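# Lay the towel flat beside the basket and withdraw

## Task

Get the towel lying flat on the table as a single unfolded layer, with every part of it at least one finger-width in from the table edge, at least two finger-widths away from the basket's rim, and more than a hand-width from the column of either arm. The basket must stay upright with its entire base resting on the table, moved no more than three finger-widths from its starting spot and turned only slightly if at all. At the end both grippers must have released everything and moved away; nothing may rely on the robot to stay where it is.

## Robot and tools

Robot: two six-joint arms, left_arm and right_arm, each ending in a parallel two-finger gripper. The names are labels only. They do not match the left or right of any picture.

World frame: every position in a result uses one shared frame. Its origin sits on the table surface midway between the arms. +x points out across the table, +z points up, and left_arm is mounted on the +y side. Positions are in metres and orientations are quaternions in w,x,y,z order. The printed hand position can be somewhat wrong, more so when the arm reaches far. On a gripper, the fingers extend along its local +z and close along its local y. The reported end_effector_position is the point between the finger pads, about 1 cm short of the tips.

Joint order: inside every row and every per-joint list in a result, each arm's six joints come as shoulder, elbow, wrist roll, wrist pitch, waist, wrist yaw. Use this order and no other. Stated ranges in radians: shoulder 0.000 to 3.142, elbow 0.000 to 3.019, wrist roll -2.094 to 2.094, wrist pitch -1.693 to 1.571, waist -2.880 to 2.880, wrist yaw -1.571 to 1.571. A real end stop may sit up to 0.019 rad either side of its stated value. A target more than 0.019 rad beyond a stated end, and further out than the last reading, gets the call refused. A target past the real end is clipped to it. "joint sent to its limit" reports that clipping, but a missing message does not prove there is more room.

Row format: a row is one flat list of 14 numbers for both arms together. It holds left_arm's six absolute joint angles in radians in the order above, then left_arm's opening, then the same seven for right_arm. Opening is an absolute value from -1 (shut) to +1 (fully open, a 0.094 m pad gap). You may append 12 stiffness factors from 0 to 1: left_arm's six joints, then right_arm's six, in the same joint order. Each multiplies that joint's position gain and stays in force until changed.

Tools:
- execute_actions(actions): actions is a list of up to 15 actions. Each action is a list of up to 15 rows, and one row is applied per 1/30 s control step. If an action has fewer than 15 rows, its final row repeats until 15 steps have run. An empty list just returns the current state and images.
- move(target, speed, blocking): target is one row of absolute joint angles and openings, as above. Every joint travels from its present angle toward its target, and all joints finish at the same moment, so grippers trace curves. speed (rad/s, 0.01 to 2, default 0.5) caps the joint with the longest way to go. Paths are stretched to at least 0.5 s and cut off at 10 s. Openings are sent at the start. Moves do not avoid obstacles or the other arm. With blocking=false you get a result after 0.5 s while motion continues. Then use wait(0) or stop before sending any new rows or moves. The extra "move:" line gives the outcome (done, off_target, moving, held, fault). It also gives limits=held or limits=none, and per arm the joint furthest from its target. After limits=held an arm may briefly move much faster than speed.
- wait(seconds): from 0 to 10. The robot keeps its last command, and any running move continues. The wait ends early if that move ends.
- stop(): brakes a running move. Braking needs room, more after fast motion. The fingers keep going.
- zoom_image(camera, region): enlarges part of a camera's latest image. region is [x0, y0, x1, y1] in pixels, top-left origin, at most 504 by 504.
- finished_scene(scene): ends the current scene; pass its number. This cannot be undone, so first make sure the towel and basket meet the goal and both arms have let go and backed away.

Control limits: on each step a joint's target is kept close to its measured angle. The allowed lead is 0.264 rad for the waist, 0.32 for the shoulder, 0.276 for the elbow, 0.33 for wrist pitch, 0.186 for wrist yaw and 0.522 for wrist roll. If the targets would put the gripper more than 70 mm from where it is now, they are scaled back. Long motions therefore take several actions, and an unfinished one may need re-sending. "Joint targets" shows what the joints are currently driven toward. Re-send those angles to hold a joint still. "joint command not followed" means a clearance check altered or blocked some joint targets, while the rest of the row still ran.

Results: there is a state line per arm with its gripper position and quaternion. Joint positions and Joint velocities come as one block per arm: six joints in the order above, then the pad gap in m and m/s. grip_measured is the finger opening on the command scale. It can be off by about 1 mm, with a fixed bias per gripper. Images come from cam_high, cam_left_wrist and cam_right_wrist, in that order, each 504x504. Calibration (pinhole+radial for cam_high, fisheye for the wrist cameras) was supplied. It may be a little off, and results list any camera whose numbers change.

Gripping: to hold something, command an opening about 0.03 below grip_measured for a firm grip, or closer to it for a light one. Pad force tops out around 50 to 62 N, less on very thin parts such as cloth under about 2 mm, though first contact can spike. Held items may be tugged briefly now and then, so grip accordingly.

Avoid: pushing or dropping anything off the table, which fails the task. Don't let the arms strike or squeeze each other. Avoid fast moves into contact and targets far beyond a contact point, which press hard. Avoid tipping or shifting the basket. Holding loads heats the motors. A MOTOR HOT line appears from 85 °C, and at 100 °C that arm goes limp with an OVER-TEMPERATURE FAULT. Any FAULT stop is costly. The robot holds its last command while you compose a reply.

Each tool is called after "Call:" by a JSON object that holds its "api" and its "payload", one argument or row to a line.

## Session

Call:
{"api": "execute_actions", "payload": {
  "actions": []
}}

Scene clock: 0.00 s.
left_arm: end_effector_position=(+0.8221, -0.0843, +0.1510) grip_measured=+1.000 end_effector_quat_wxyz=(+0.334, +0.207, +0.912, +0.115) | right_arm: end_effector_position=(+0.9364, -0.3338, +0.3443) grip_measured=+1.000 end_effector_quat_wxyz=(+0.476, +0.150, +0.692, +0.521)
Joint names: [shoulder, elbow, wrist roll, wrist pitch, waist, wrist yaw]
Joint positions: left_arm=[ 2.371  2.356  0.077 -0.93  -0.697 -0.385  0.094] | right_arm=[ 2.396  2.416  1.041 -0.024 -0.273 -0.753  0.094]
Joint velocities: left_arm=[-0.005 -0.042 -0.007  0.007 -0.005 -0.007  0.   ] | right_arm=[ 0.005 -0.007 -0.037  0.012  0.005 -0.022  0.   ]
Motor temperatures (°C, as the motors report them): left_arm=[25 27 23 25 23 22] | right_arm=[23 29 21 25 23 23]
Joint targets: left_arm=[2.358 2.389 0.077 -0.925 -0.697 -0.386] | right_arm=[2.393 2.446 1.041 -0.019 -0.273 -0.753]
Joint stiffness scale: left_arm=[1. 1. 1. 1. 1. 1.] | right_arm=[1. 1. 1. 1. 1. 1.]
camera_calibration (this result's frames):
cam_left_wrist: T_world_to_cam=[[-0.301624, -0.884405, -0.356162, 0.223954], [-0.945259, 0.326183, -0.00944785, 0.809214], [0.12453, 0.333816, -0.934376, 0.190719], [0, 0, 0, 1]] pos_world=[0.808717, -0.129551, 0.265613]
cam_right_wrist: T_world_to_cam=[[0.299622, -0.40714, -0.862823, -0.11529], [-0.876915, 0.23873, -0.417166, 1.05072], [0.375827, 0.881615, -0.285498, 0.164779], [0, 0, 0, 1]] pos_world=[0.894009, -0.44305, 0.385894]

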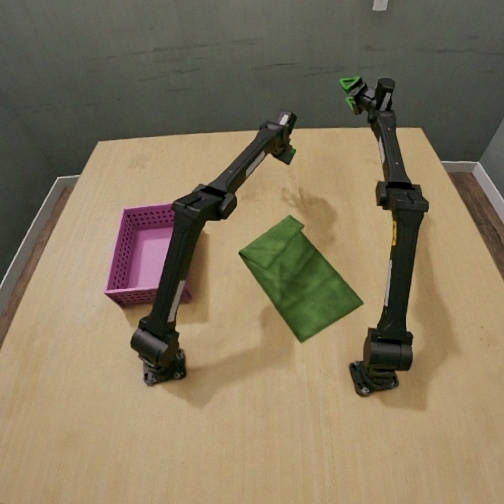

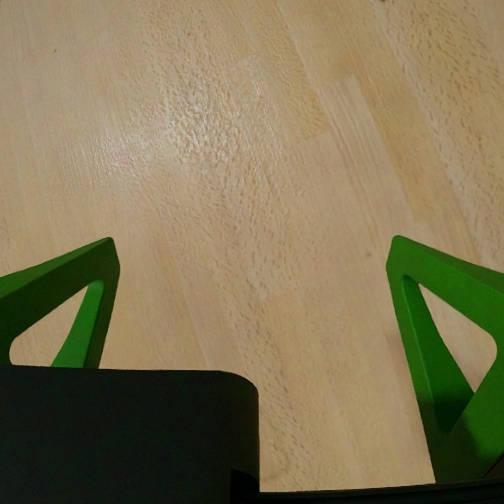

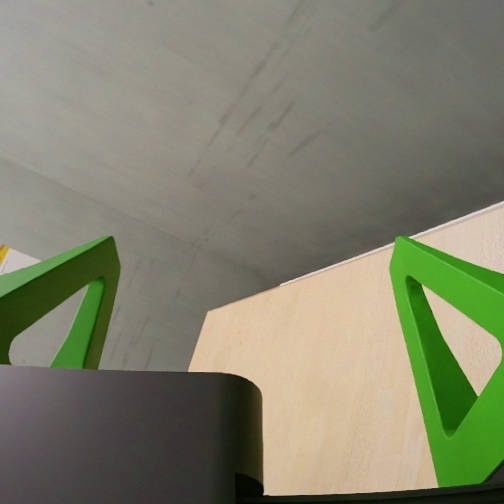

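Call:
{"api": "execute_actions", "payload": {
  "actions": []
}}

Call:
{"api": "move", "payload": {
  "target": [0.8,0.9,0,-0.9,0.3,0,0,0.8,0.9,0,-0.9,-0.9,0,0],
  "speed": 0.8
}}

Call:
{"api": "zoom_image", "payload": {
  "camera": "cam_high",
  "region": [200,180,420,400]
}}

Scene clock: 16.13 s.
left_arm: end_effector_position=(+0.8221, -0.0843, +0.1510) grip_measured=+1.000 end_effector_quat_wxyz=(+0.334, +0.207, +0.912, +0.115) | right_arm: end_effector_position=(+0.9364, -0.3338, +0.3443) grip_measured=+1.000 end_effector_quat_wxyz=(+0.476, +0.150, +0.692, +0.521)
Joint names: [shoulder, elbow, wrist roll, wrist pitch, waist, wrist yaw]
Joint positions: left_arm=[ 2.371  2.356  0.077 -0.93  -0.697 -0.385  0.094] | right_arm=[ 2.396  2.416  1.041 -0.024 -0.273 -0.753  0.094]
Joint velocities: left_arm=[ 0.005  0.007 -0.007 -0.002 -0.024 -0.066  0.   ] | right_arm=[ 0.005  0.017  0.037 -0.007  0.005 -0.037  0.   ]
Motor temperatures (°C, as the motors report them): left_arm=[28 30 23 25 23 22] | right_arm=[28 36 21 25 23 23]
Joint targets: left_arm=[2.358 2.389 0.077 -0.925 -0.697 -0.386] | right_arm=[2.393 2.446 1.041 -0.019 -0.273 -0.753]
Joint stiffness scale: left_arm=[1. 1. 1. 1. 1. 1.] | right_arm=[1. 1. 1. 1. 1. 1.]
camera_calibration (this result's frames):
cam_left_wrist: T_world_to_cam=[[-0.301624, -0.884405, -0.356162, 0.223954], [-0.945259, 0.326183, -0.00944785, 0.809214], [0.12453, 0.333816, -0.934376, 0.190719], [0, 0, 0, 1]] pos_world=[0.808717, -0.129551, 0.265613]
cam_right_wrist: T_world_to_cam=[[0.299622, -0.40714, -0.862823, -0.11529], [-0.876915, 0.23873, -0.417166, 1.05072], [0.375827, 0.881615, -0.285498, 0.164779], [0, 0, 0, 1]] pos_world=[0.894009, -0.44305, 0.385894]

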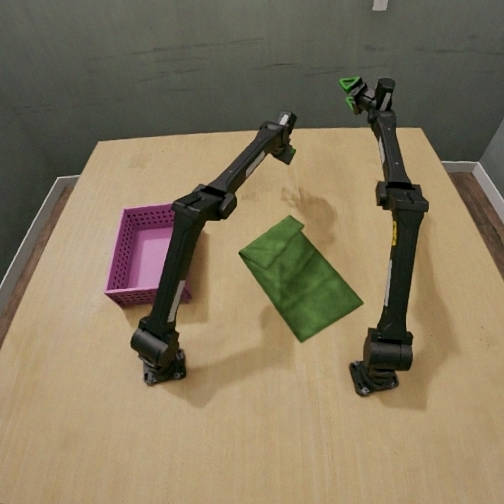

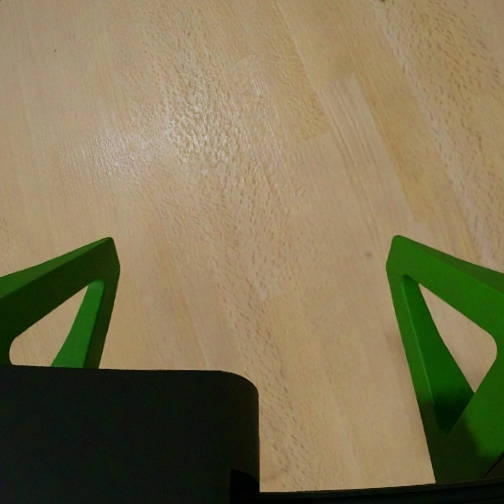

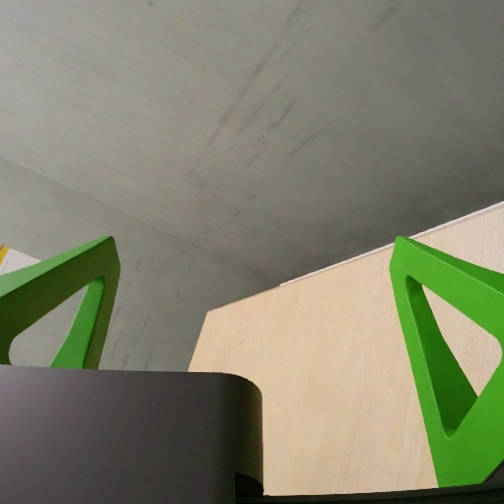

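Scene clock: 18.97 s.
left_arm: end_effector_position=(+0.3460, +0.4346, +0.3046) grip_measured=+0.002 end_effector_quat_wxyz=(+0.355, -0.220, +0.904, +0.093) | right_arm: end_effector_position=(+0.2621, -0.5678, +0.3102) grip_measured=+0.002 end_effector_quat_wxyz=(+0.353, +0.344, +0.860, -0.135)
Joint names: [shoulder, elbow, wrist roll, wrist pitch, waist, wrist yaw]
Joint positions: left_arm=[ 0.793  0.888  0.015 -0.915  0.291 -0.002  0.047] | right_arm=[ 0.793  0.893  0.011 -0.896 -0.889 -0.004  0.047]
Joint velocities: left_arm=[-0.005 -0.017 -0.022  0.007 -0.005 -0.007  0.   ] | right_arm=[-0.015  0.002  0.066 -0.002 -0.005 -0.051 -0.001]
Motor temperatures (°C, as the motors report them): left_arm=[28 30 23 25 23 22] | right_arm=[27 36 21 25 23 23]
Joint targets: left_arm=[0.800 0.900 -0.000 -0.900 0.300 0.000] | right_arm=[0.800 0.900 0.000 -0.900 -0.900 0.000]
Joint stiffness scale: left_arm=[1. 1. 1. 1. 1. 1.] | right_arm=[1. 1. 1. 1. 1. 1.]
move: done; limits=none; left_arm: farthest joint: the wrist pitch, 0.015 radians from its target (0.030 radians at the start); right_arm: farthest joint: the waist, 0.011 radians from its target (0.627 radians at the start)
camera_calibration (this result's frames):
cam_left_wrist: T_world_to_cam=[[0.463269, -0.88598, -0.0205047, 0.227732], [-0.88089, -0.457828, -0.12011, 0.543593], [0.0970273, 0.0737055, -0.992549, 0.360689], [0, 0, 0, 1]] pos_world=[0.338348, 0.424053, 0.427962]
cam_right_wrist: T_world_to_cam=[[-0.678748, -0.734199, -0.0159365, -0.229878], [-0.723055, 0.671926, -0.160333, 0.627029], [0.128425, -0.0973029, -0.986934, 0.341381], [0, 0, 0, 1]] pos_world=[0.253506, -0.556876, 0.433791]

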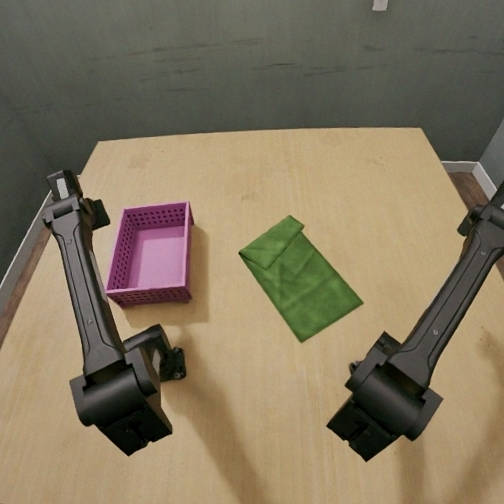

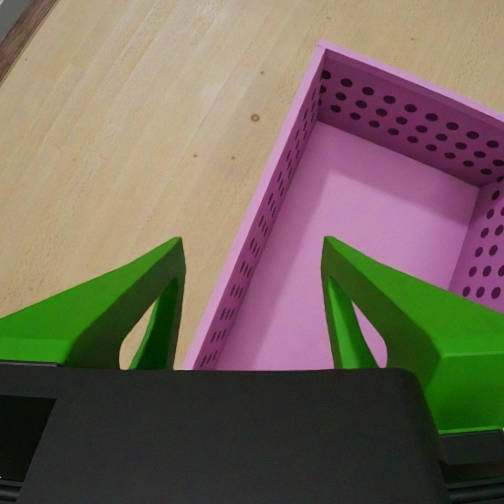

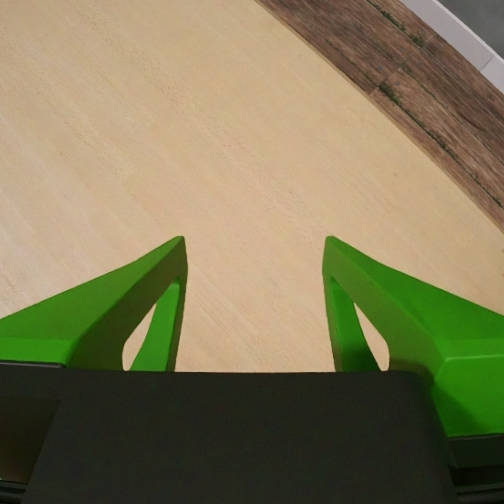

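Region (200, 180, 420, 400) of cam_high's 504x504 image, scaled by 2.291, with more detail than that image has.

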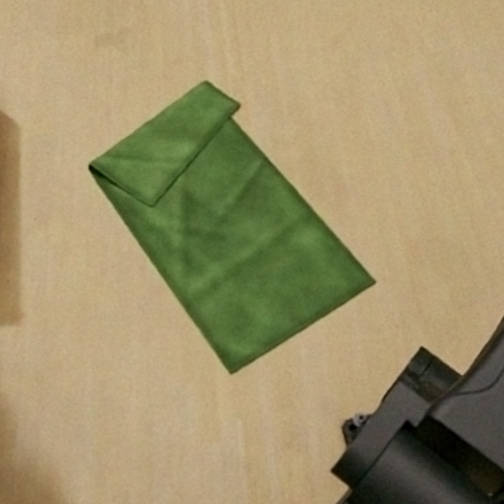

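Call:
{"api": "move", "payload": {
  "target": [1.3,1.2,-1.42,-1.2,-0.9,0,0,1.7,1.7,-0.52,-1.3,0.11,0,0],
  "speed": 0.8
}}

Call:
{"api": "move", "payload": {
  "target": [1.655,1.17,-1.42,-1.07,-0.9,0,0,2.05,1.76,-0.52,-1.26,0.11,0,0]
}}

Scene clock: 32.40 s.
left_arm: end_effector_position=(+0.3549, -0.0006, +0.2158) grip_measured=+0.002 end_effector_quat_wxyz=(+0.056, -0.344, +0.932, -0.097) | right_arm: end_effector_position=(+0.5569, -0.1783, +0.2412) grip_measured=+0.002 end_effector_quat_wxyz=(+0.116, -0.372, +0.921, -0.013)
Joint names: [shoulder, elbow, wrist roll, wrist pitch, waist, wrist yaw]
Joint positions: left_arm=[ 1.297  1.145 -1.404 -1.193 -0.9   -0.     0.047] | right_arm=[ 1.695  1.649 -0.51  -1.292  0.12  -0.004  0.047]
Joint velocities: left_arm=[-0.005 -0.022  0.022 -0.022 -0.005  0.051 -0.001] | right_arm=[ 0.005 -0.002  0.007 -0.002 -0.005 -0.051 -0.   ]
Motor temperatures (°C, as the motors report them): left_arm=[26 31 23 25 23 22] | right_arm=[25 38 21 25 23 23]
Joint targets: left_arm=[1.300 1.200 -1.420 -1.200 -0.900 -0.000] | right_arm=[1.700 1.700 -0.520 -1.300 0.110 -0.000]
Joint stiffness scale: left_arm=[1. 1. 1. 1. 1. 1.] | right_arm=[1. 1. 1. 1. 1. 1.]
move: off_target (left_arm, right_arm); limits=none; left_arm: farthest joint: the elbow, 0.055 radians from its target (0.312 radians at the start); right_arm: farthest joint: the elbow, 0.051 radians from its target (0.807 radians at the start)
camera_calibration (this result's frames):
cam_left_wrist: T_world_to_cam=[[0.625734, -0.749876, 0.214811, -0.27211], [-0.714145, -0.439949, 0.544464, 0.13893], [-0.313775, -0.494096, -0.810811, 0.409971], [0, 0, 0, 1]] pos_world=[0.398123, 0.0596384, 0.315218]
cam_right_wrist: T_world_to_cam=[[0.686858, -0.719988, 0.0992127, -0.530715], [-0.69136, -0.605156, 0.394724, 0.188187], [-0.224157, -0.339711, -0.913428, 0.408672], [0, 0, 0, 1]] pos_world=[0.586238, -0.129395, 0.351665]

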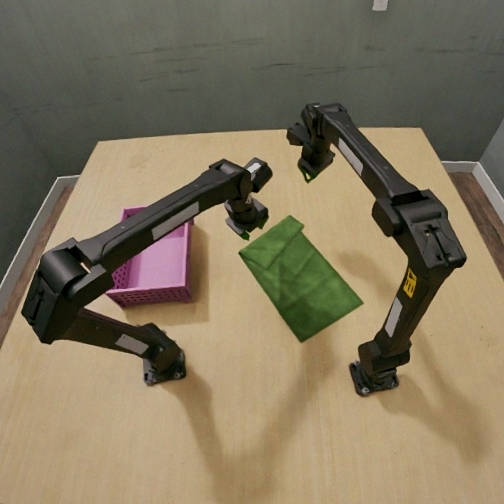

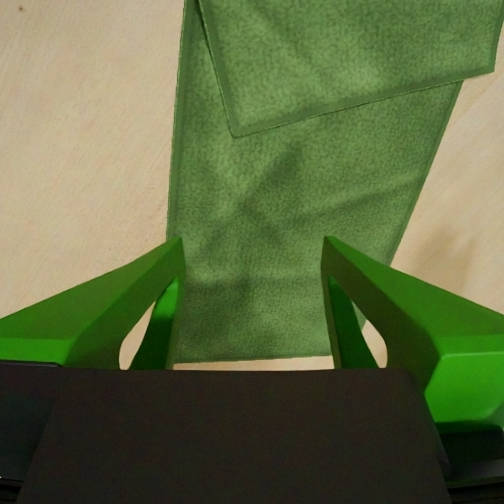

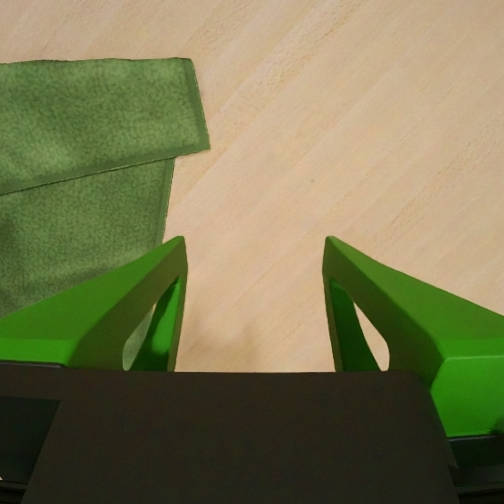

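Scene clock: 33.77 s.
left_arm: end_effector_position=(+0.3789, -0.0207, +0.0655) grip_measured=+0.002 end_effector_quat_wxyz=(-0.007, -0.346, +0.938, +0.012) | right_arm: end_effector_position=(+0.5908, -0.1694, +0.0668) grip_measured=+0.002 end_effector_quat_wxyz=(-0.014, -0.374, +0.927, +0.004)
Joint names: [shoulder, elbow, wrist roll, wrist pitch, waist, wrist yaw]
Joint positions: left_arm=[ 1.663  1.142 -1.404 -1.078 -0.9   -0.     0.047] | right_arm=[ 2.044  1.714 -0.51  -1.269  0.12  -0.004  0.047]
Joint velocities: left_arm=[-0.005 -0.032 -0.022  0.007 -0.005  0.007  0.   ] | right_arm=[-0.015 -0.017  0.007  0.017 -0.005 -0.007  0.   ]
Motor temperatures (°C, as the motors report them): left_arm=[26 31 23 25 23 22] | right_arm=[25 38 21 25 23 23]
Joint targets: left_arm=[1.655 1.170 -1.420 -1.070 -0.900 0.000] | right_arm=[2.050 1.760 -0.520 -1.260 0.110 -0.000]
Joint stiffness scale: left_arm=[1. 1. 1. 1. 1. 1.] | right_arm=[1. 1. 1. 1. 1. 1.]
move: off_target (left_arm, right_arm); limits=none; left_arm: farthest joint: the elbow, 0.028 radians from its target (0.025 radians at the start); right_arm: farthest joint: the elbow, 0.046 radians from its target (0.111 radians at the start)
camera_calibration (this result's frames):
cam_left_wrist: T_world_to_cam=[[0.643756, -0.764505, -0.0333301, -0.26078], [-0.60278, -0.533444, 0.593376, 0.181722], [-0.471418, -0.361898, -0.804235, 0.347696], [0, 0, 0, 1]] pos_world=[0.441327, 0.023402, 0.163108]
cam_right_wrist: T_world_to_cam=[[0.695849, -0.717624, -0.0284677, -0.526636], [-0.565732, -0.572123, 0.59382, 0.203858], [-0.442426, -0.397104, -0.804094, 0.371959], [0, 0, 0, 1]] pos_world=[0.646353, -0.113588, 0.163043]

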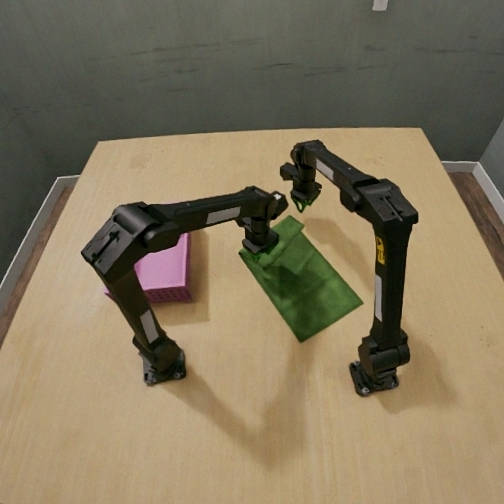

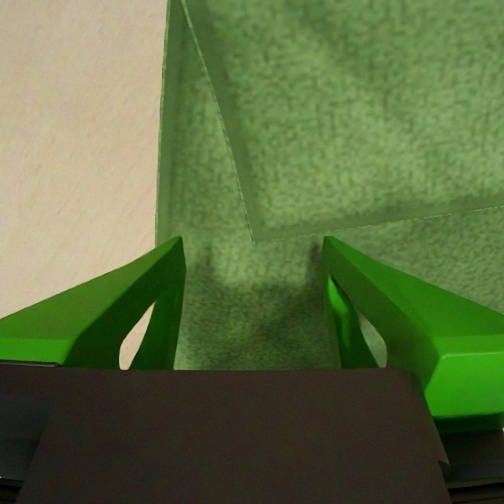

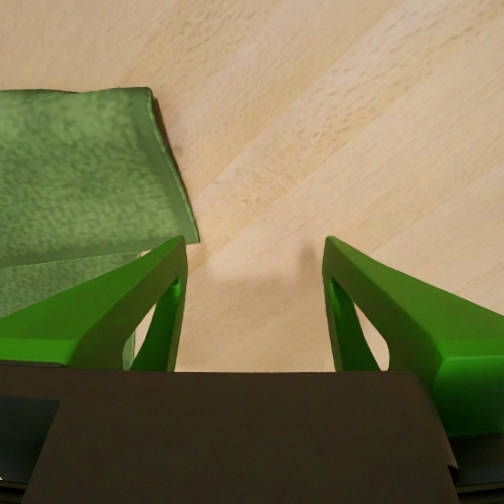

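Call:
{"api": "move", "payload": {
  "target": [1.655,1.1,-1.42,-0.98,-0.9,0,0,1.99,1.6,-0.46,-1.15,0.175,0,0],
  "speed": 0.2
}}

Call:
{"api": "move", "payload": {
  "target": [1.72,1.04,-1.42,-0.92,-0.9,0,0,2.08,1.56,-0.46,-1.09,0.175,0,0],
  "speed": 0.1
}}

Call:
{"api": "move", "payload": {
  "target": [1.72,1.04,-1.42,-0.92,-0.9,0,-1,2.08,1.56,-0.46,-1.09,0.175,0,-1]
}}

Call:
{"api": "move", "payload": {
  "target": [1.68,1.2,-1.42,-1.07,-0.88,0,-1,2.02,1.7,-0.46,-1.22,0.19,0,-1],
  "speed": 0.15
}}

Scene clock: 42.17 s.
left_arm: end_effector_position=(+0.3796, -0.0213, +0.0501) grip_measured=+0.002 end_effector_quat_wxyz=(+0.003, -0.346, +0.938, -0.006) | right_arm: end_effector_position=(+0.5674, -0.1466, +0.0422) grip_measured=+0.002 end_effector_quat_wxyz=(-0.004, -0.378, +0.926, +0.002)
Joint names: [shoulder, elbow, wrist roll, wrist pitch, waist, wrist yaw]
Joint positions: left_arm=[ 1.663  1.095 -1.405 -0.99  -0.9   -0.     0.047] | right_arm=[ 2.015  1.597 -0.47  -1.16   0.167 -0.004  0.047]
Joint velocities: left_arm=[-0.015 -0.007  0.095 -0.007 -0.005 -0.007  0.   ] | right_arm=[-0.005  0.022 -0.051  0.002 -0.005  0.007  0.   ]
Motor temperatures (°C, as the motors report them): left_arm=[26 31 23 25 23 22] | right_arm=[26 39 21 25 23 23]
Joint targets: left_arm=[1.655 1.100 -1.420 -0.980 -0.900 0.000] | right_arm=[1.990 1.600 -0.460 -1.150 0.175 0.000]
Joint stiffness scale: left_arm=[1. 1. 1. 1. 1. 1.] | right_arm=[1. 1. 1. 1. 1. 1.]
move: off_target (right_arm); limits=none; left_arm: farthest joint: the wrist roll, 0.015 radians from its target (0.016 radians at the start); right_arm: farthest joint: the shoulder, 0.025 radians from its target (0.054 radians at the start)
camera_calibration (this result's frames):
cam_left_wrist: T_world_to_cam=[[0.644457, -0.764602, 0.00762599, -0.26454], [-0.621398, -0.517892, 0.587922, 0.198654], [-0.445577, -0.383629, -0.808882, 0.325379], [0, 0, 0, 1]] pos_world=[0.43891, 0.0254386, 0.148417]
cam_right_wrist: T_world_to_cam=[[0.701769, -0.712173, -0.0181654, -0.49765], [-0.572977, -0.579392, 0.579657, 0.221967], [-0.423341, -0.396377, -0.814658, 0.340582], [0, 0, 0, 1]] pos_world=[0.6206, -0.0908074, 0.139753]

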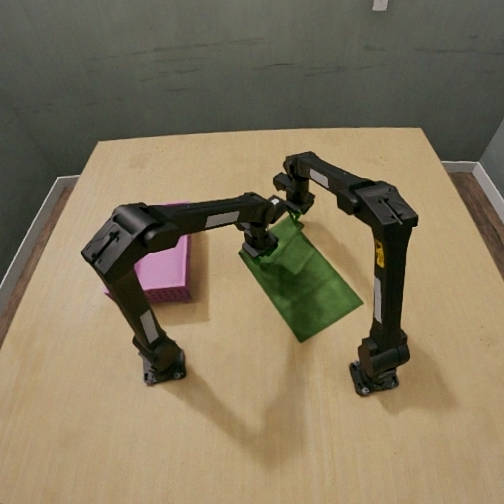

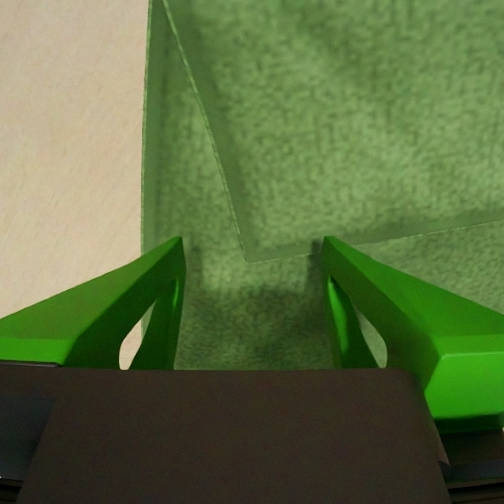

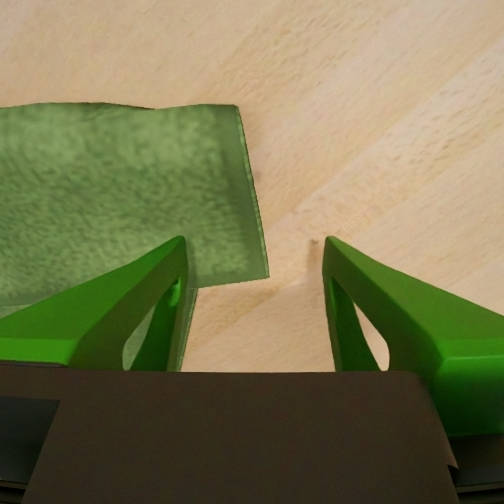

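Scene clock: 43.17 s.
left_arm: end_effector_position=(+0.3705, -0.0137, +0.0217) grip_measured=+0.002 end_effector_quat_wxyz=(-0.003, -0.346, +0.938, +0.006) | right_arm: end_effector_position=(+0.5666, -0.1468, +0.0210) grip_measured=+0.002 end_effector_quat_wxyz=(-0.003, -0.378, +0.926, +0.002)
Joint names: [shoulder, elbow, wrist roll, wrist pitch, waist, wrist yaw]
Joint positions: left_arm=[ 1.695  1.048 -1.405 -0.936 -0.9   -0.     0.047] | right_arm=[ 2.036  1.571 -0.47  -1.111  0.167 -0.004  0.047]
Joint velocities: left_arm=[-0.005 -0.022 -0.022  0.012 -0.005  0.051 -0.   ] | right_arm=[-0.015  0.012  0.007  0.002 -0.005 -0.007  0.   ]
Motor temperatures (°C, as the motors report them): left_arm=[26 31 23 25 23 22] | right_arm=[26 39 21 25 23 23]
Joint targets: left_arm=[1.720 1.040 -1.420 -0.920 -0.900 -0.000] | right_arm=[2.080 1.560 -0.460 -1.090 0.175 0.000]
Joint stiffness scale: left_arm=[1. 1. 1. 1. 1. 1.] | right_arm=[1. 1. 1. 1. 1. 1.]
move: off_target (left_arm, right_arm); limits=none; left_arm: farthest joint: the shoulder, 0.025 radians from its target (0.057 radians at the start); right_arm: farthest joint: the shoulder, 0.044 radians from its target (0.065 radians at the start)
camera_calibration (this result's frames):
cam_left_wrist: T_world_to_cam=[[0.644355, -0.764516, -0.0179286, -0.252059], [-0.609679, -0.527723, 0.591439, 0.209074], [-0.461626, -0.370166, -0.806151, 0.307393], [0, 0, 0, 1]] pos_world=[0.431784, 0.0314166, 0.119632]
cam_right_wrist: T_world_to_cam=[[0.701801, -0.712163, -0.0172955, -0.497701], [-0.57403, -0.579723, 0.578282, 0.234272], [-0.421858, -0.395911, -0.815653, 0.322103], [0, 0, 0, 1]] pos_world=[0.619648, -0.0911064, 0.118641]

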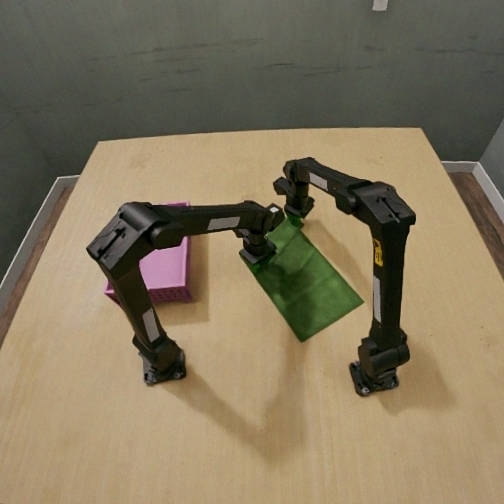

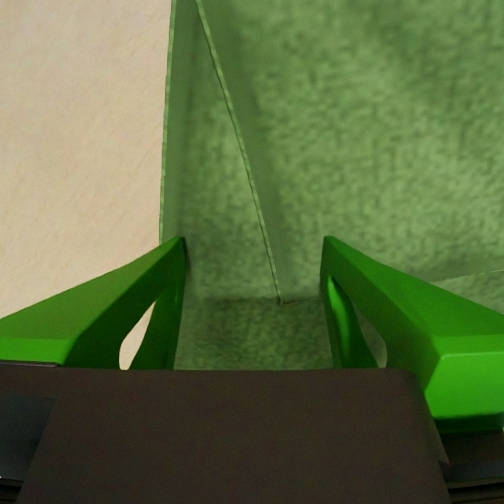

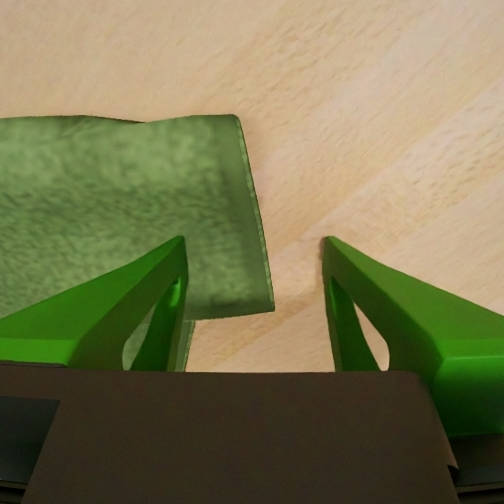

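Scene clock: 43.87 s.
left_arm: end_effector_position=(+0.3711, -0.0142, +0.0216) grip_measured=-0.993 end_effector_quat_wxyz=(-0.002, -0.346, +0.938, +0.004) | right_arm: end_effector_position=(+0.5659, -0.1470, +0.0168) grip_measured=-0.978 end_effector_quat_wxyz=(-0.003, -0.378, +0.926, +0.002)
Joint names: [shoulder, elbow, wrist roll, wrist pitch, waist, wrist yaw]
Joint positions: left_arm=[ 1.695  1.047 -1.405 -0.932 -0.9   -0.     0.   ] | right_arm=[ 2.04   1.564 -0.47  -1.101  0.167 -0.004  0.001]
Joint velocities: left_arm=[-0.005 -0.027 -0.007  0.002 -0.005 -0.022 -0.001] | right_arm=[-0.015  0.002  0.022  0.007 -0.015  0.037 -0.001]
Motor temperatures (°C, as the motors report them): left_arm=[26 31 23 25 23 22] | right_arm=[26 38 21 25 23 23]
Joint targets: left_arm=[1.720 1.040 -1.420 -0.920 -0.900 -0.000] | right_arm=[2.080 1.560 -0.460 -1.090 0.175 0.000]
Joint stiffness scale: left_arm=[1. 1. 1. 1. 1. 1.] | right_arm=[1. 1. 1. 1. 1. 1.]
move: off_target (left_arm, right_arm); limits=none; left_arm: farthest joint: the shoulder, 0.025 radians from its target (0.025 radians at the start); right_arm: farthest joint: the shoulder, 0.040 radians from its target (0.044 radians at the start)
camera_calibration (this result's frames):
cam_left_wrist: T_world_to_cam=[[0.644406, -0.764559, -0.0137951, -0.252961], [-0.611579, -0.526129, 0.590897, 0.209966], [-0.459034, -0.372341, -0.806629, 0.306436], [0, 0, 0, 1]] pos_world=[0.432085, 0.0311642, 0.119622]
cam_right_wrist: T_world_to_cam=[[0.701523, -0.712432, -0.0174681, -0.497307], [-0.57404, -0.579436, 0.57856, 0.236181], [-0.422306, -0.395846, -0.815453, 0.318568], [0, 0, 0, 1]] pos_world=[0.618983, -0.091342, 0.114445]

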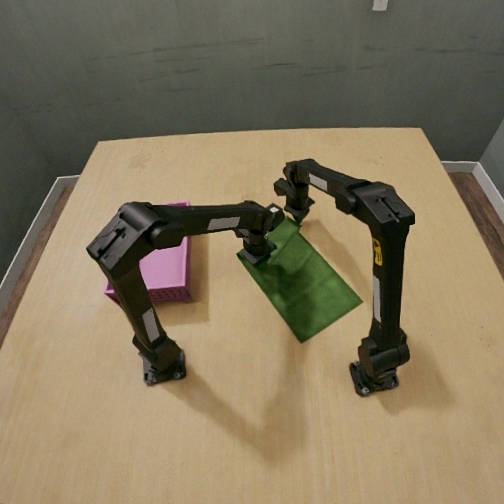

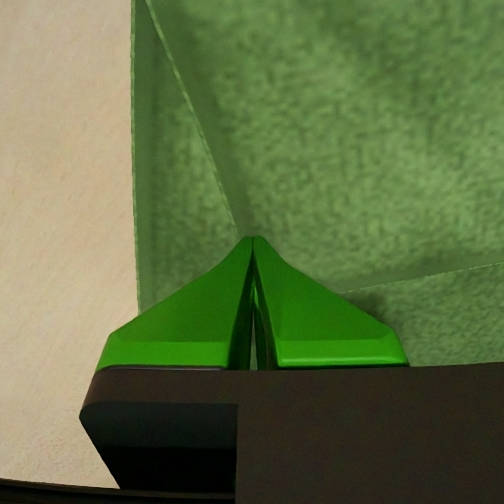

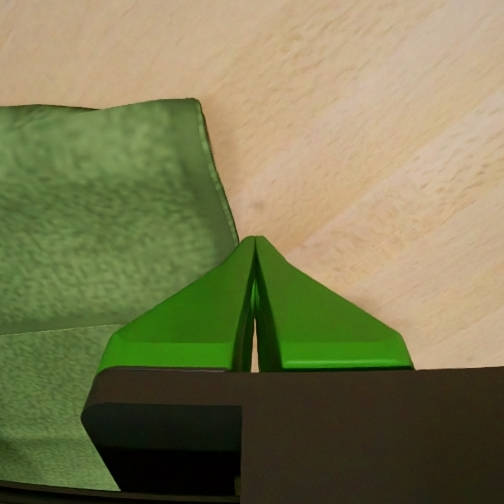

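Scene clock: 45.27 s.
left_arm: end_effector_position=(+0.3870, -0.0246, +0.0569) grip_measured=-0.994 end_effector_quat_wxyz=(-0.007, -0.348, +0.937, +0.012) | right_arm: end_effector_position=(+0.5743, -0.1396, +0.0489) grip_measured=-0.978 end_effector_quat_wxyz=(-0.012, -0.381, +0.925, +0.003)
Joint names: [shoulder, elbow, wrist roll, wrist pitch, waist, wrist yaw]
Joint positions: left_arm=[ 1.695  1.158 -1.405 -1.062 -0.895 -0.     0.   ] | right_arm=[ 2.04   1.656 -0.47  -1.211  0.175 -0.004  0.001]
Joint velocities: left_arm=[-0.005  0.007 -0.007  0.027 -0.005 -0.066 -0.001] | right_arm=[ 0.005 -0.012  0.051 -0.022  0.005  0.037 -0.001]
Motor temperatures (°C, as the motors report them): left_arm=[26 31 23 25 23 22] | right_arm=[26 39 21 25 23 23]
Joint targets: left_arm=[1.680 1.200 -1.420 -1.070 -0.880 -0.000] | right_arm=[2.020 1.700 -0.460 -1.220 0.190 -0.000]
Joint stiffness scale: left_arm=[1. 1. 1. 1. 1. 1.] | right_arm=[1. 1. 1. 1. 1. 1.]
move: off_target (left_arm, right_arm); limits=none; left_arm: farthest joint: the elbow, 0.042 radians from its target (0.153 radians at the start); right_arm: farthest joint: the elbow, 0.044 radians from its target (0.136 radians at the start)
camera_calibration (this result's frames):
cam_left_wrist: T_world_to_cam=[[0.64784, -0.761064, -0.0329562, -0.270822], [-0.6001, -0.536515, 0.593322, 0.188561], [-0.469237, -0.3646, -0.804291, 0.342319], [0, 0, 0, 1]] pos_world=[0.449234, 0.0198629, 0.154522]
cam_right_wrist: T_world_to_cam=[[0.706301, -0.707448, -0.0256281, -0.498981], [-0.559843, -0.58036, 0.591403, 0.217833], [-0.43326, -0.403361, -0.805969, 0.356037], [0, 0, 0, 1]] pos_world=[0.62864, -0.0829697, 0.14534]

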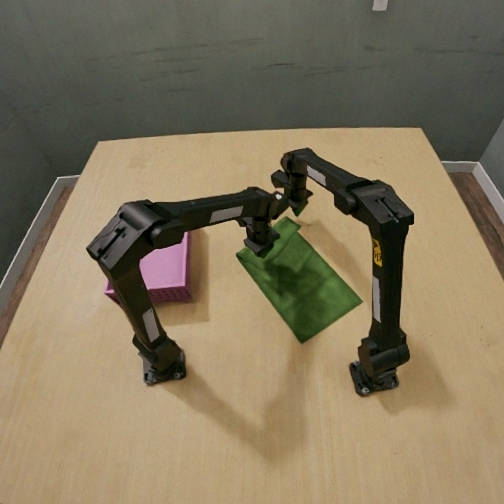

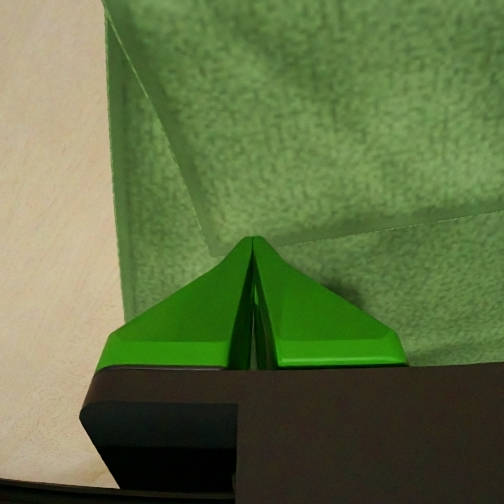

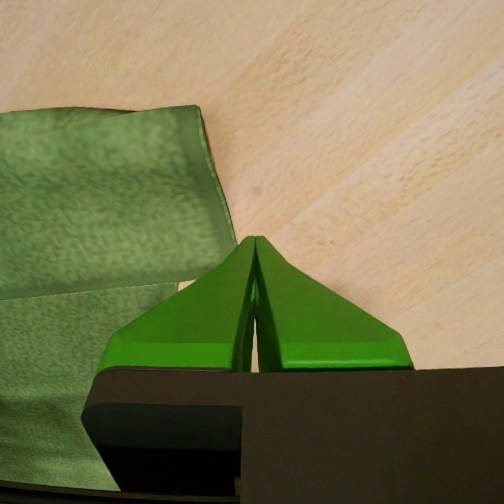

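Call:
{"api": "move", "payload": {
  "target": [1.64,1.1,-1.42,-0.98,-0.885,0,0,1.99,1.58,-0.44,-1.13,0.215,0,0],
  "speed": 0.2
}}

Call:
{"api": "move", "payload": {
  "target": [1.755,1.03,-1.42,-0.9,-0.885,0,0,2.09,1.51,-0.44,-1.06,0.215,0,0],
  "speed": 0.08
}}

Call:
{"api": "execute_actions", "payload": {
  "actions": [
    [[1.755,1.03,-1.42,-0.9,-0.885,0,-0.4,2.09,1.51,-0.44,-1.06,0.215,0,-0.4]],
    [[1.755,1.03,-1.42,-0.9,-0.885,0,-0.75,2.09,1.51,-0.44,-1.06,0.215,0,-0.75]],
    [[1.755,1.03,-1.42,-0.9,-0.885,0,-1,2.09,1.51,-0.44,-1.06,0.215,0,-1]],
    [[1.755,1.03,-1.42,-0.9,-0.885,0,-1,2.09,1.51,-0.44,-1.06,0.215,0,-1]]
  ]
}}

Scene clock: 51.57 s.
left_arm: end_effector_position=(+0.3810, -0.0196, +0.0510) grip_measured=-0.002 end_effector_quat_wxyz=(+0.004, -0.348, +0.937, -0.007) | right_arm: end_effector_position=(+0.5567, -0.1261, +0.0351) grip_measured=-0.002 end_effector_quat_wxyz=(-0.004, -0.386, +0.922, +0.002)
Joint names: [shoulder, elbow, wrist roll, wrist pitch, waist, wrist yaw]
Joint positions: left_arm=[ 1.66   1.094 -1.405 -0.989 -0.895 -0.     0.047] | right_arm=[ 2.015  1.576 -0.45  -1.14   0.206 -0.004  0.047]
Joint velocities: left_arm=[-0.024 -0.002 -0.051  0.002 -0.015  0.051 -0.   ] | right_arm=[-0.005 -0.007 -0.051 -0.012 -0.005  0.007  0.001]
Motor temperatures (°C, as the motors report them): left_arm=[26 31 23 25 23 22] | right_arm=[27 39 21 25 23 23]
Joint targets: left_arm=[1.640 1.100 -1.420 -0.980 -0.885 0.000] | right_arm=[1.990 1.580 -0.440 -1.130 0.215 -0.000]
Joint stiffness scale: left_arm=[1. 1. 1. 1. 1. 1.] | right_arm=[1. 1. 1. 1. 1. 1.]
move: off_target (right_arm); limits=none; left_arm: farthest joint: the shoulder, 0.020 radians from its target (0.055 radians at the start); right_arm: farthest joint: the shoulder, 0.025 radians from its target (0.050 radians at the start)
camera_calibration (this result's frames):
cam_left_wrist: T_world_to_cam=[[0.648226, -0.761384, 0.00988082, -0.265612], [-0.619857, -0.520107, 0.587593, 0.199284], [-0.442245, -0.387017, -0.809096, 0.326068], [0, 0, 0, 1]] pos_world=[0.439906, 0.0276098, 0.149347]
cam_right_wrist: T_world_to_cam=[[0.714678, -0.699211, -0.0183967, -0.48128], [-0.561841, -0.589538, 0.580327, 0.224319], [-0.416617, -0.404411, -0.814176, 0.333653], [0, 0, 0, 1]] pos_world=[0.608998, -0.0693386, 0.13262]

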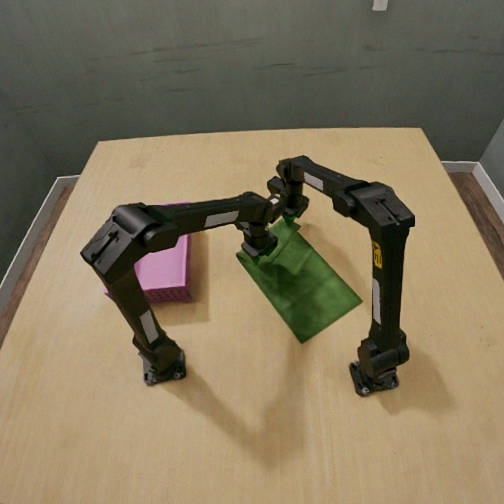

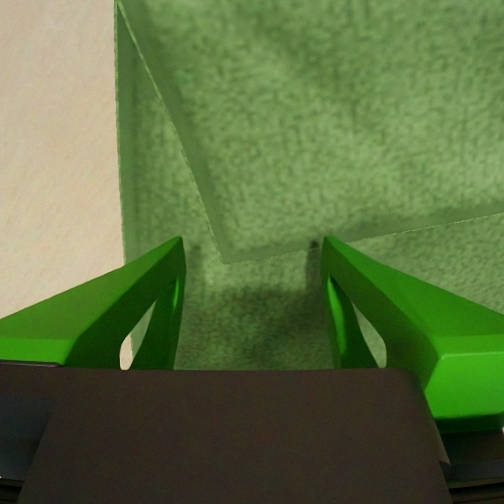

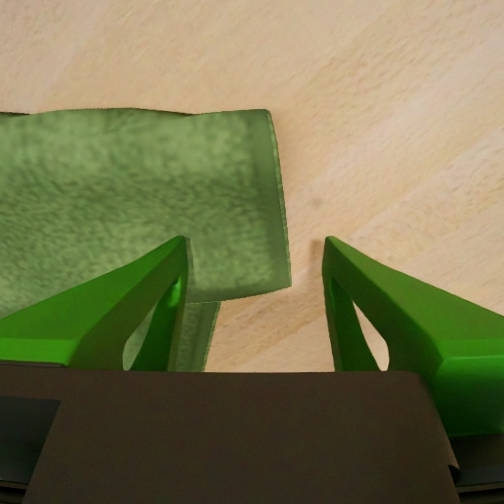

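Scene clock: 53.03 s.
left_arm: end_effector_position=(+0.3732, -0.0131, +0.0201) grip_measured=-0.002 end_effector_quat_wxyz=(-0.002, -0.348, +0.937, +0.004) | right_arm: end_effector_position=(+0.5518, -0.1279, +0.0190) grip_measured=-0.002 end_effector_quat_wxyz=(-0.004, -0.386, +0.922, +0.002)
Joint names: [shoulder, elbow, wrist roll, wrist pitch, waist, wrist yaw]
Joint positions: left_arm=[ 1.7    1.049 -1.405 -0.93  -0.895 -0.     0.047] | right_arm=[ 2.021  1.539 -0.45  -1.097  0.206 -0.004  0.047]
Joint velocities: left_arm=[-0.005 -0.022 -0.007  0.002 -0.005  0.007 -0.001] | right_arm=[ 0.005  0.002  0.051 -0.002 -0.005  0.007  0.   ]
Motor temperatures (°C, as the motors report them): left_arm=[26 31 23 25 23 22] | right_arm=[27 38 21 25 23 23]
Joint targets: left_arm=[1.755 1.030 -1.420 -0.900 -0.885 -0.000] | right_arm=[2.090 1.510 -0.440 -1.060 0.215 0.000]
Joint stiffness scale: left_arm=[1. 1. 1. 1. 1. 1.] | right_arm=[1. 1. 1. 1. 1. 1.]
move: off_target (left_arm, right_arm); limits=none; left_arm: farthest joint: the shoulder, 0.055 radians from its target (0.095 radians at the start); right_arm: farthest joint: the shoulder, 0.069 radians from its target (0.075 radians at the start)
camera_calibration (this result's frames):
cam_left_wrist: T_world_to_cam=[[0.648181, -0.761347, -0.0145467, -0.25487], [-0.608616, -0.529443, 0.590996, 0.211555], [-0.457655, -0.374219, -0.806543, 0.306055], [0, 0, 0, 1]] pos_world=[0.434026, 0.0324934, 0.11811]
cam_right_wrist: T_world_to_cam=[[0.714691, -0.699207, -0.0180626, -0.479303], [-0.562258, -0.589687, 0.579772, 0.230102], [-0.416032, -0.404202, -0.814578, 0.317476], [0, 0, 0, 1]] pos_world=[0.604011, -0.0711194, 0.116545]

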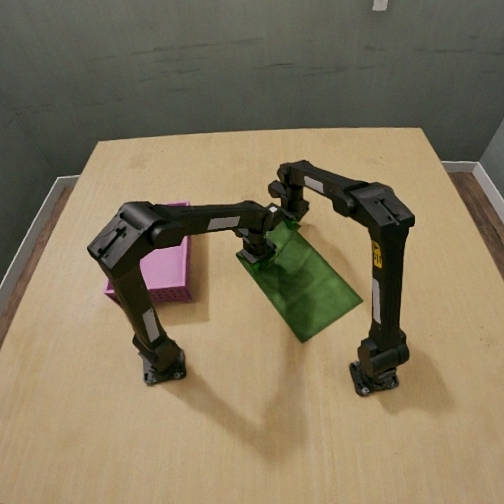

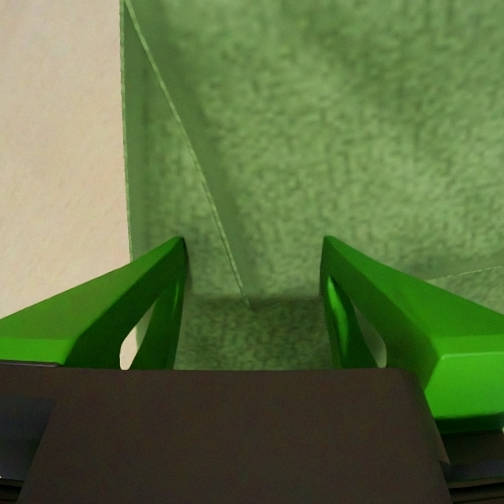

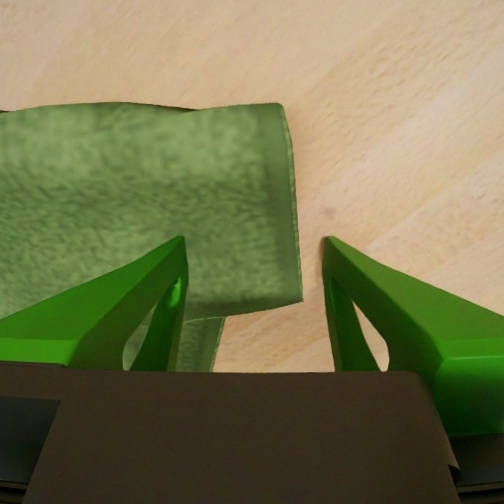

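Scene clock: 55.03 s.
left_arm: end_effector_position=(+0.3810, -0.0202, +0.0203) grip_measured=-0.973 end_effector_quat_wxyz=(+0.007, -0.350, +0.937, -0.014) | right_arm: end_effector_position=(+0.5516, -0.1222, +0.0188) grip_measured=-0.977 end_effector_quat_wxyz=(+0.001, -0.390, +0.921, +0.004)
Joint names: [shoulder, elbow, wrist roll, wrist pitch, waist, wrist yaw]
Joint positions: left_arm=[ 1.7    1.05  -1.407 -0.889 -0.895  0.002  0.001] | right_arm=[ 2.02   1.537 -0.45  -1.087  0.214 -0.008  0.001]
Joint velocities: left_arm=[-0.015  0.002 -0.051  0.002 -0.005  0.037  0.   ] | right_arm=[-0.015 -0.002 -0.007  0.022 -0.005 -0.007  0.   ]
Motor temperatures (°C, as the motors report them): left_arm=[26 31 23 25 23 22] | right_arm=[27 38 21 25 23 23]
Joint targets: left_arm=[1.755 1.030 -1.420 -0.900 -0.885 0.000] | right_arm=[2.090 1.510 -0.440 -1.060 0.215 -0.000]
Joint stiffness scale: left_arm=[1. 1. 1. 1. 1. 1.] | right_arm=[1. 1. 1. 1. 1. 1.]
camera_calibration (this result's frames):
cam_left_wrist: T_world_to_cam=[[0.65001, -0.759463, 0.0265047, -0.266778], [-0.624896, -0.514338, 0.587334, 0.219057], [-0.432426, -0.398336, -0.808911, 0.29703], [0, 0, 0, 1]] pos_world=[0.43874, 0.028379, 0.118682]
cam_right_wrist: T_world_to_cam=[[0.720118, -0.693618, -0.0179927, -0.477491], [-0.561664, -0.597956, 0.571824, 0.232255], [-0.407386, -0.401675, -0.820179, 0.315139], [0, 0, 0, 1]] pos_world=[0.602682, -0.0657348, 0.11707]

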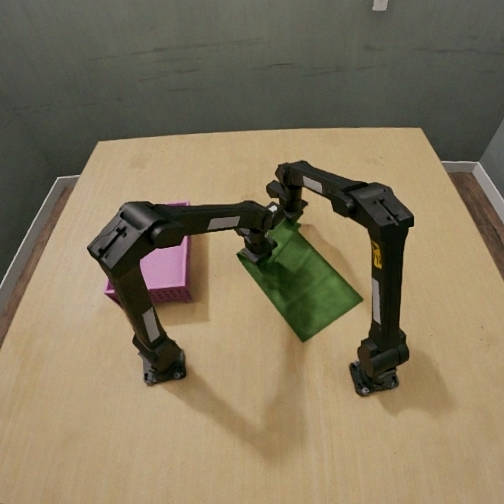

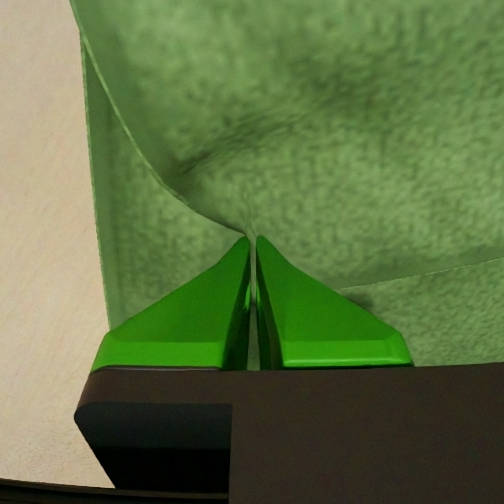

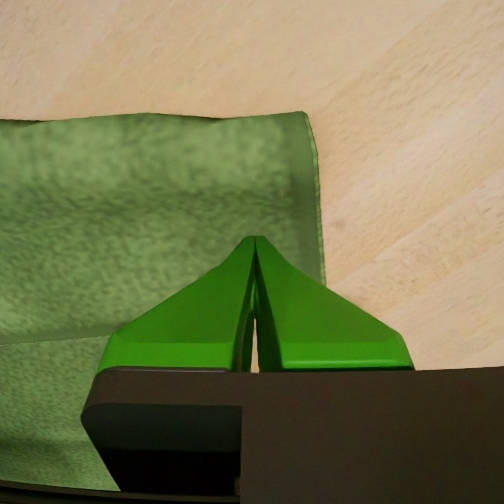

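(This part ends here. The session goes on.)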